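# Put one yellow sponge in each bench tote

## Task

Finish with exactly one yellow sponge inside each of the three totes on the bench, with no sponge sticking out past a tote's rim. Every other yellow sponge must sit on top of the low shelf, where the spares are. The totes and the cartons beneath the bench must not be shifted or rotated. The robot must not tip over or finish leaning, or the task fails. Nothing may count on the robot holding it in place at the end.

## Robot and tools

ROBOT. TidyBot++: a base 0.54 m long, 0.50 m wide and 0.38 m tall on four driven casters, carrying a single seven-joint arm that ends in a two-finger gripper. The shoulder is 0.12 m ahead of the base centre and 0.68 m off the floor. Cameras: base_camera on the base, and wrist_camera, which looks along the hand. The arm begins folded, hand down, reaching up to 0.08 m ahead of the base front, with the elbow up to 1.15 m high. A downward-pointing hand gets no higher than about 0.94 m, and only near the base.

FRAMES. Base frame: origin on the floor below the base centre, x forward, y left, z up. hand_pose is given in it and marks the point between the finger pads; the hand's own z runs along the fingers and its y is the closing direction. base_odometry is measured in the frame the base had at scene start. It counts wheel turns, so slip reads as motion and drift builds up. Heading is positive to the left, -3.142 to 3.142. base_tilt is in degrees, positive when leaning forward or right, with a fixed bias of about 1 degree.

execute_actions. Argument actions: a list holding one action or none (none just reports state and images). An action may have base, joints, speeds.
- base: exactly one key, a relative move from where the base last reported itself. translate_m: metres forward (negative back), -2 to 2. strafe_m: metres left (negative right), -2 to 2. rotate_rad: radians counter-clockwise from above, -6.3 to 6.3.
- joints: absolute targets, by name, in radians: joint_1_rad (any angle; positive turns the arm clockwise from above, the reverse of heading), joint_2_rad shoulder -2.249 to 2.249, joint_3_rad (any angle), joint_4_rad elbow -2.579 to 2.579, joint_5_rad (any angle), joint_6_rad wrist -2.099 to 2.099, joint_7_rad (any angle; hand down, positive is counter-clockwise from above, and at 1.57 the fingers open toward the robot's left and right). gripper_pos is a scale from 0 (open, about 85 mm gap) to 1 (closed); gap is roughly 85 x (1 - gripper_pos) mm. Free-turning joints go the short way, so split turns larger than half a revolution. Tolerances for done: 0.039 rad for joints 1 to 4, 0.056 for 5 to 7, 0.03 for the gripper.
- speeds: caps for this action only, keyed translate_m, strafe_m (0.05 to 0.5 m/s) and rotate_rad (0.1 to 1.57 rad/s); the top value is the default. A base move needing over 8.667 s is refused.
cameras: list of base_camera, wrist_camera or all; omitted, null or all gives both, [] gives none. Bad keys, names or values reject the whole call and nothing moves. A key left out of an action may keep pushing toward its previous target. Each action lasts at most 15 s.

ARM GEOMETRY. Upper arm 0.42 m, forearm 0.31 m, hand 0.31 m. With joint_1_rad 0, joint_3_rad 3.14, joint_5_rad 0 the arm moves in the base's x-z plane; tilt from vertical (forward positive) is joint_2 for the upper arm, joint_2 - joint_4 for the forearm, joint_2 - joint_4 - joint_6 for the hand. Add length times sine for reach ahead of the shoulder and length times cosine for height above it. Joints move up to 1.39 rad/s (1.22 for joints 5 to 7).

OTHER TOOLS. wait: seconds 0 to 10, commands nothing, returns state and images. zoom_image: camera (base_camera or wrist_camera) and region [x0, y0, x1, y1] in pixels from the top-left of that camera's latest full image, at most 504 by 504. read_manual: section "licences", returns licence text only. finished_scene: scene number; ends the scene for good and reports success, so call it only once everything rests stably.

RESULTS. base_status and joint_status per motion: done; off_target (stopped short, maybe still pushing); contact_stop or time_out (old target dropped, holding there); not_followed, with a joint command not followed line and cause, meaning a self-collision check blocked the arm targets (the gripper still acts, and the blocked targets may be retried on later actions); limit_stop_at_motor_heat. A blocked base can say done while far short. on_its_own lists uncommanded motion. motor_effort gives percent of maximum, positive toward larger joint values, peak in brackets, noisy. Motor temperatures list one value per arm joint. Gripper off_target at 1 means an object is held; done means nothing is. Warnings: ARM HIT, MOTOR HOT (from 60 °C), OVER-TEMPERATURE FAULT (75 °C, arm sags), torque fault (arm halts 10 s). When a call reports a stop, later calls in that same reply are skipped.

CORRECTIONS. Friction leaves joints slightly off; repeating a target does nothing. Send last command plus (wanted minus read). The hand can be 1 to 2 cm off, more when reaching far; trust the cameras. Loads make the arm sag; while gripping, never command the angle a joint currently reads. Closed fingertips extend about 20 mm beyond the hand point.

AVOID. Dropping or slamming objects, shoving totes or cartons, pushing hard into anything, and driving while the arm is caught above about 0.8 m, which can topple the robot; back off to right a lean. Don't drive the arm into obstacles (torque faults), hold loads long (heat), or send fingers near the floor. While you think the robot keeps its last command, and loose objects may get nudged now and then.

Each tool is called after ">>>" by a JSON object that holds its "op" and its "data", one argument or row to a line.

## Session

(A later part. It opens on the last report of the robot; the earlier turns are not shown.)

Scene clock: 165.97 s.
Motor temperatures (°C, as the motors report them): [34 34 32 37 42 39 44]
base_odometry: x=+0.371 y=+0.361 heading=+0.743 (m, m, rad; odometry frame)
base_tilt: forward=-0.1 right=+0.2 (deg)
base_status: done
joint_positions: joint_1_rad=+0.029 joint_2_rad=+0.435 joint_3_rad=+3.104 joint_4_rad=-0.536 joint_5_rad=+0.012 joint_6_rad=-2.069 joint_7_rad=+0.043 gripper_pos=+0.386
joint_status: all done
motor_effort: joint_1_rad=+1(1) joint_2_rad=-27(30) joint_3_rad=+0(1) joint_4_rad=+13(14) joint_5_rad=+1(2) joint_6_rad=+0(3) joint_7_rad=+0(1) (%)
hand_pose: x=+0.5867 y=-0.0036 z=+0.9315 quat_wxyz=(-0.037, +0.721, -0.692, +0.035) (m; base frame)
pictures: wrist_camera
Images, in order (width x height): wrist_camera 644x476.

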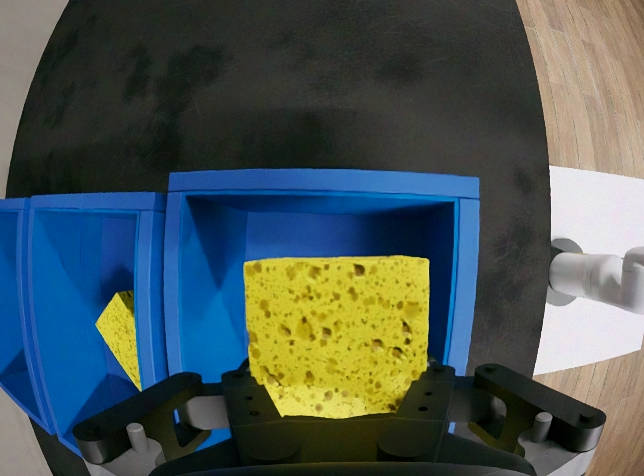

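>>> {"op": "execute_actions", "data": {
  "actions": [
    {"joints":{"joint_2_rad":0.41,"joint_4_rad":-0.93,"joint_6_rad":-1.80},"speeds":{}}
  ],
  "cameras": ["wrist_camera"]
}}

action 0: "speeds" must be an object that gives a speed for at least one key that is commanded beside it, as in {"translate_m": 0.5}; or leave "speeds" out

>>> {"op": "execute_actions", "data": {
  "actions": [
    {"joints":{"joint_2_rad":0.41,"joint_4_rad":-0.93,"joint_6_rad":-1.80}}
  ],
  "cameras": ["wrist_camera"]
}}

Scene clock: 172.77 s.
Motor temperatures (°C, as the motors report them): [34 34 32 37 42 39 44]
base_odometry: x=+0.371 y=+0.361 heading=+0.743 (m, m, rad; odometry frame)
base_tilt: forward=-0.2 right=+0.2 (deg)
base_status: not commanded
joint_positions: joint_1_rad=+0.029 joint_2_rad=+0.433 joint_3_rad=+3.104 joint_4_rad=-0.917 joint_5_rad=+0.012 joint_6_rad=-1.823 joint_7_rad=+0.043 gripper_pos=+0.386
joint_status: all done
motor_effort: joint_1_rad=+1(0) joint_2_rad=-29(30) joint_3_rad=+0(1) joint_4_rad=+15(16) joint_5_rad=+1(1) joint_6_rad=-1(0) joint_7_rad=-1(1) (%)
hand_pose: x=+0.5921 y=-0.0022 z=+0.8216 quat_wxyz=(+0.010, +0.723, -0.691, -0.013) (m; base frame)
pictures: wrist_camera
Images, in order (width x height): wrist_camera 644x476.

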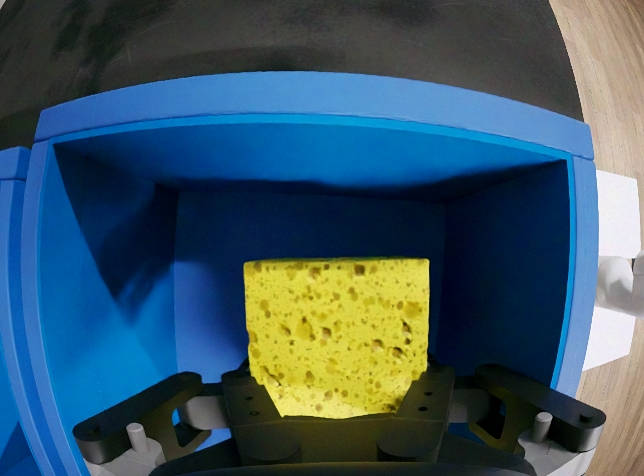

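>>> {"op": "execute_actions", "data": {
  "actions": [
    {"joints":{"gripper_pos":0.15}}
  ],
  "cameras": ["wrist_camera"]
}}

>>> {"op": "execute_actions", "data": {
  "actions": [
    {"joints":{"joint_2_rad":0.42,"joint_4_rad":-0.5,"joint_6_rad":-2.09}}
  ],
  "cameras": ["wrist_camera"]
}}

>>> {"op": "execute_actions", "data": {
  "actions": [
    {"joints":{"joint_2_rad":0.2,"joint_4_rad":-0.6,"joint_6_rad":-1.3,"joint_7_rad":1.57}}
  ],
  "cameras": ["wrist_camera"]
}}

Scene clock: 178.77 s.
Motor temperatures (°C, as the motors report them): [34 34 32 37 42 39 44]
base_odometry: x=+0.371 y=+0.361 heading=+0.743 (m, m, rad; odometry frame)
base_tilt: forward=-0.2 right=+0.2 (deg)
base_status: not commanded
joint_positions: joint_1_rad=+0.029 joint_2_rad=+0.433 joint_3_rad=+3.104 joint_4_rad=-0.917 joint_5_rad=+0.012 joint_6_rad=-1.820 joint_7_rad=+0.043 gripper_pos=+0.150
joint_status: all done
motor_effort: joint_1_rad=+1(1) joint_2_rad=-28(29) joint_3_rad=+0(0) joint_4_rad=+15(15) joint_5_rad=+1(1) joint_6_rad=-1(2) joint_7_rad=-1(0) (%)
hand_pose: x=+0.5931 y=-0.0022 z=+0.8215 quat_wxyz=(+0.008, +0.723, -0.691, -0.012) (m; base frame)
pictures: wrist_camera
Images, in order (width x height): wrist_camera 644x476.

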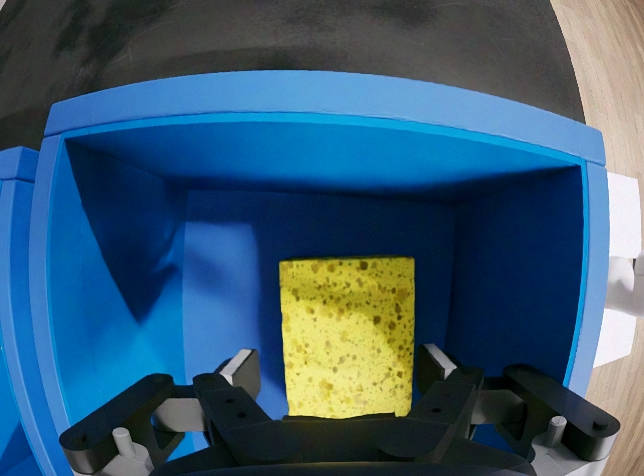

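Scene clock: 180.37 s.
Motor temperatures (°C, as the motors report them): [34 34 32 37 42 39 44]
base_odometry: x=+0.371 y=+0.361 heading=+0.743 (m, m, rad; odometry frame)
base_tilt: forward=-0.1 right=+0.3 (deg)
base_status: not commanded
joint_positions: joint_1_rad=+0.029 joint_2_rad=+0.432 joint_3_rad=+3.104 joint_4_rad=-0.514 joint_5_rad=+0.012 joint_6_rad=-2.067 joint_7_rad=+0.043 gripper_pos=+0.150
joint_status: all done
motor_effort: joint_1_rad=+1(1) joint_2_rad=-27(30) joint_3_rad=+0(0) joint_4_rad=+13(15) joint_5_rad=+1(1) joint_6_rad=+0(1) joint_7_rad=+1(0) (%)
hand_pose: x=+0.5895 y=-0.0037 z=+0.9395 quat_wxyz=(-0.047, +0.720, -0.691, +0.045) (m; base frame)
pictures: wrist_camera
Images, in order (width x height): wrist_camera 644x476.

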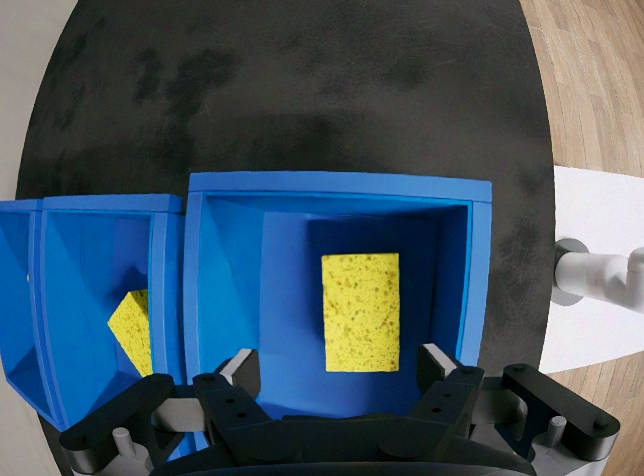

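Scene clock: 182.43 s.
Motor temperatures (°C, as the motors report them): [34 34 32 37 42 39 44]
base_odometry: x=+0.371 y=+0.361 heading=+0.743 (m, m, rad; odometry frame)
base_tilt: forward=-0.2 right=+0.3 (deg)
base_status: not commanded
joint_positions: joint_1_rad=+0.029 joint_2_rad=+0.214 joint_3_rad=+3.104 joint_4_rad=-0.585 joint_5_rad=+0.012 joint_6_rad=-1.313 joint_7_rad=+1.546 gripper_pos=+0.150
joint_status: all done
motor_effort: joint_1_rad=+1(1) joint_2_rad=-22(29) joint_3_rad=+0(0) joint_4_rad=+15(16) joint_5_rad=+1(1) joint_6_rad=+7(7) joint_7_rad=+0(1) (%)
hand_pose: x=+0.6998 y=-0.0016 z=+1.1520 quat_wxyz=(-0.006, +0.870, -0.011, +0.492) (m; base frame)
pictures: wrist_camera
Images, in order (width x height): wrist_camera 644x476.

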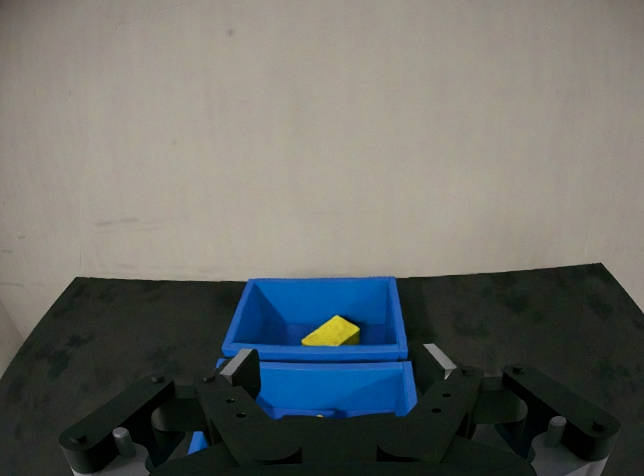

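>>> {"op": "finished_scene", "data": {
  "scene": 1
}}

The scene is finished: the task was done.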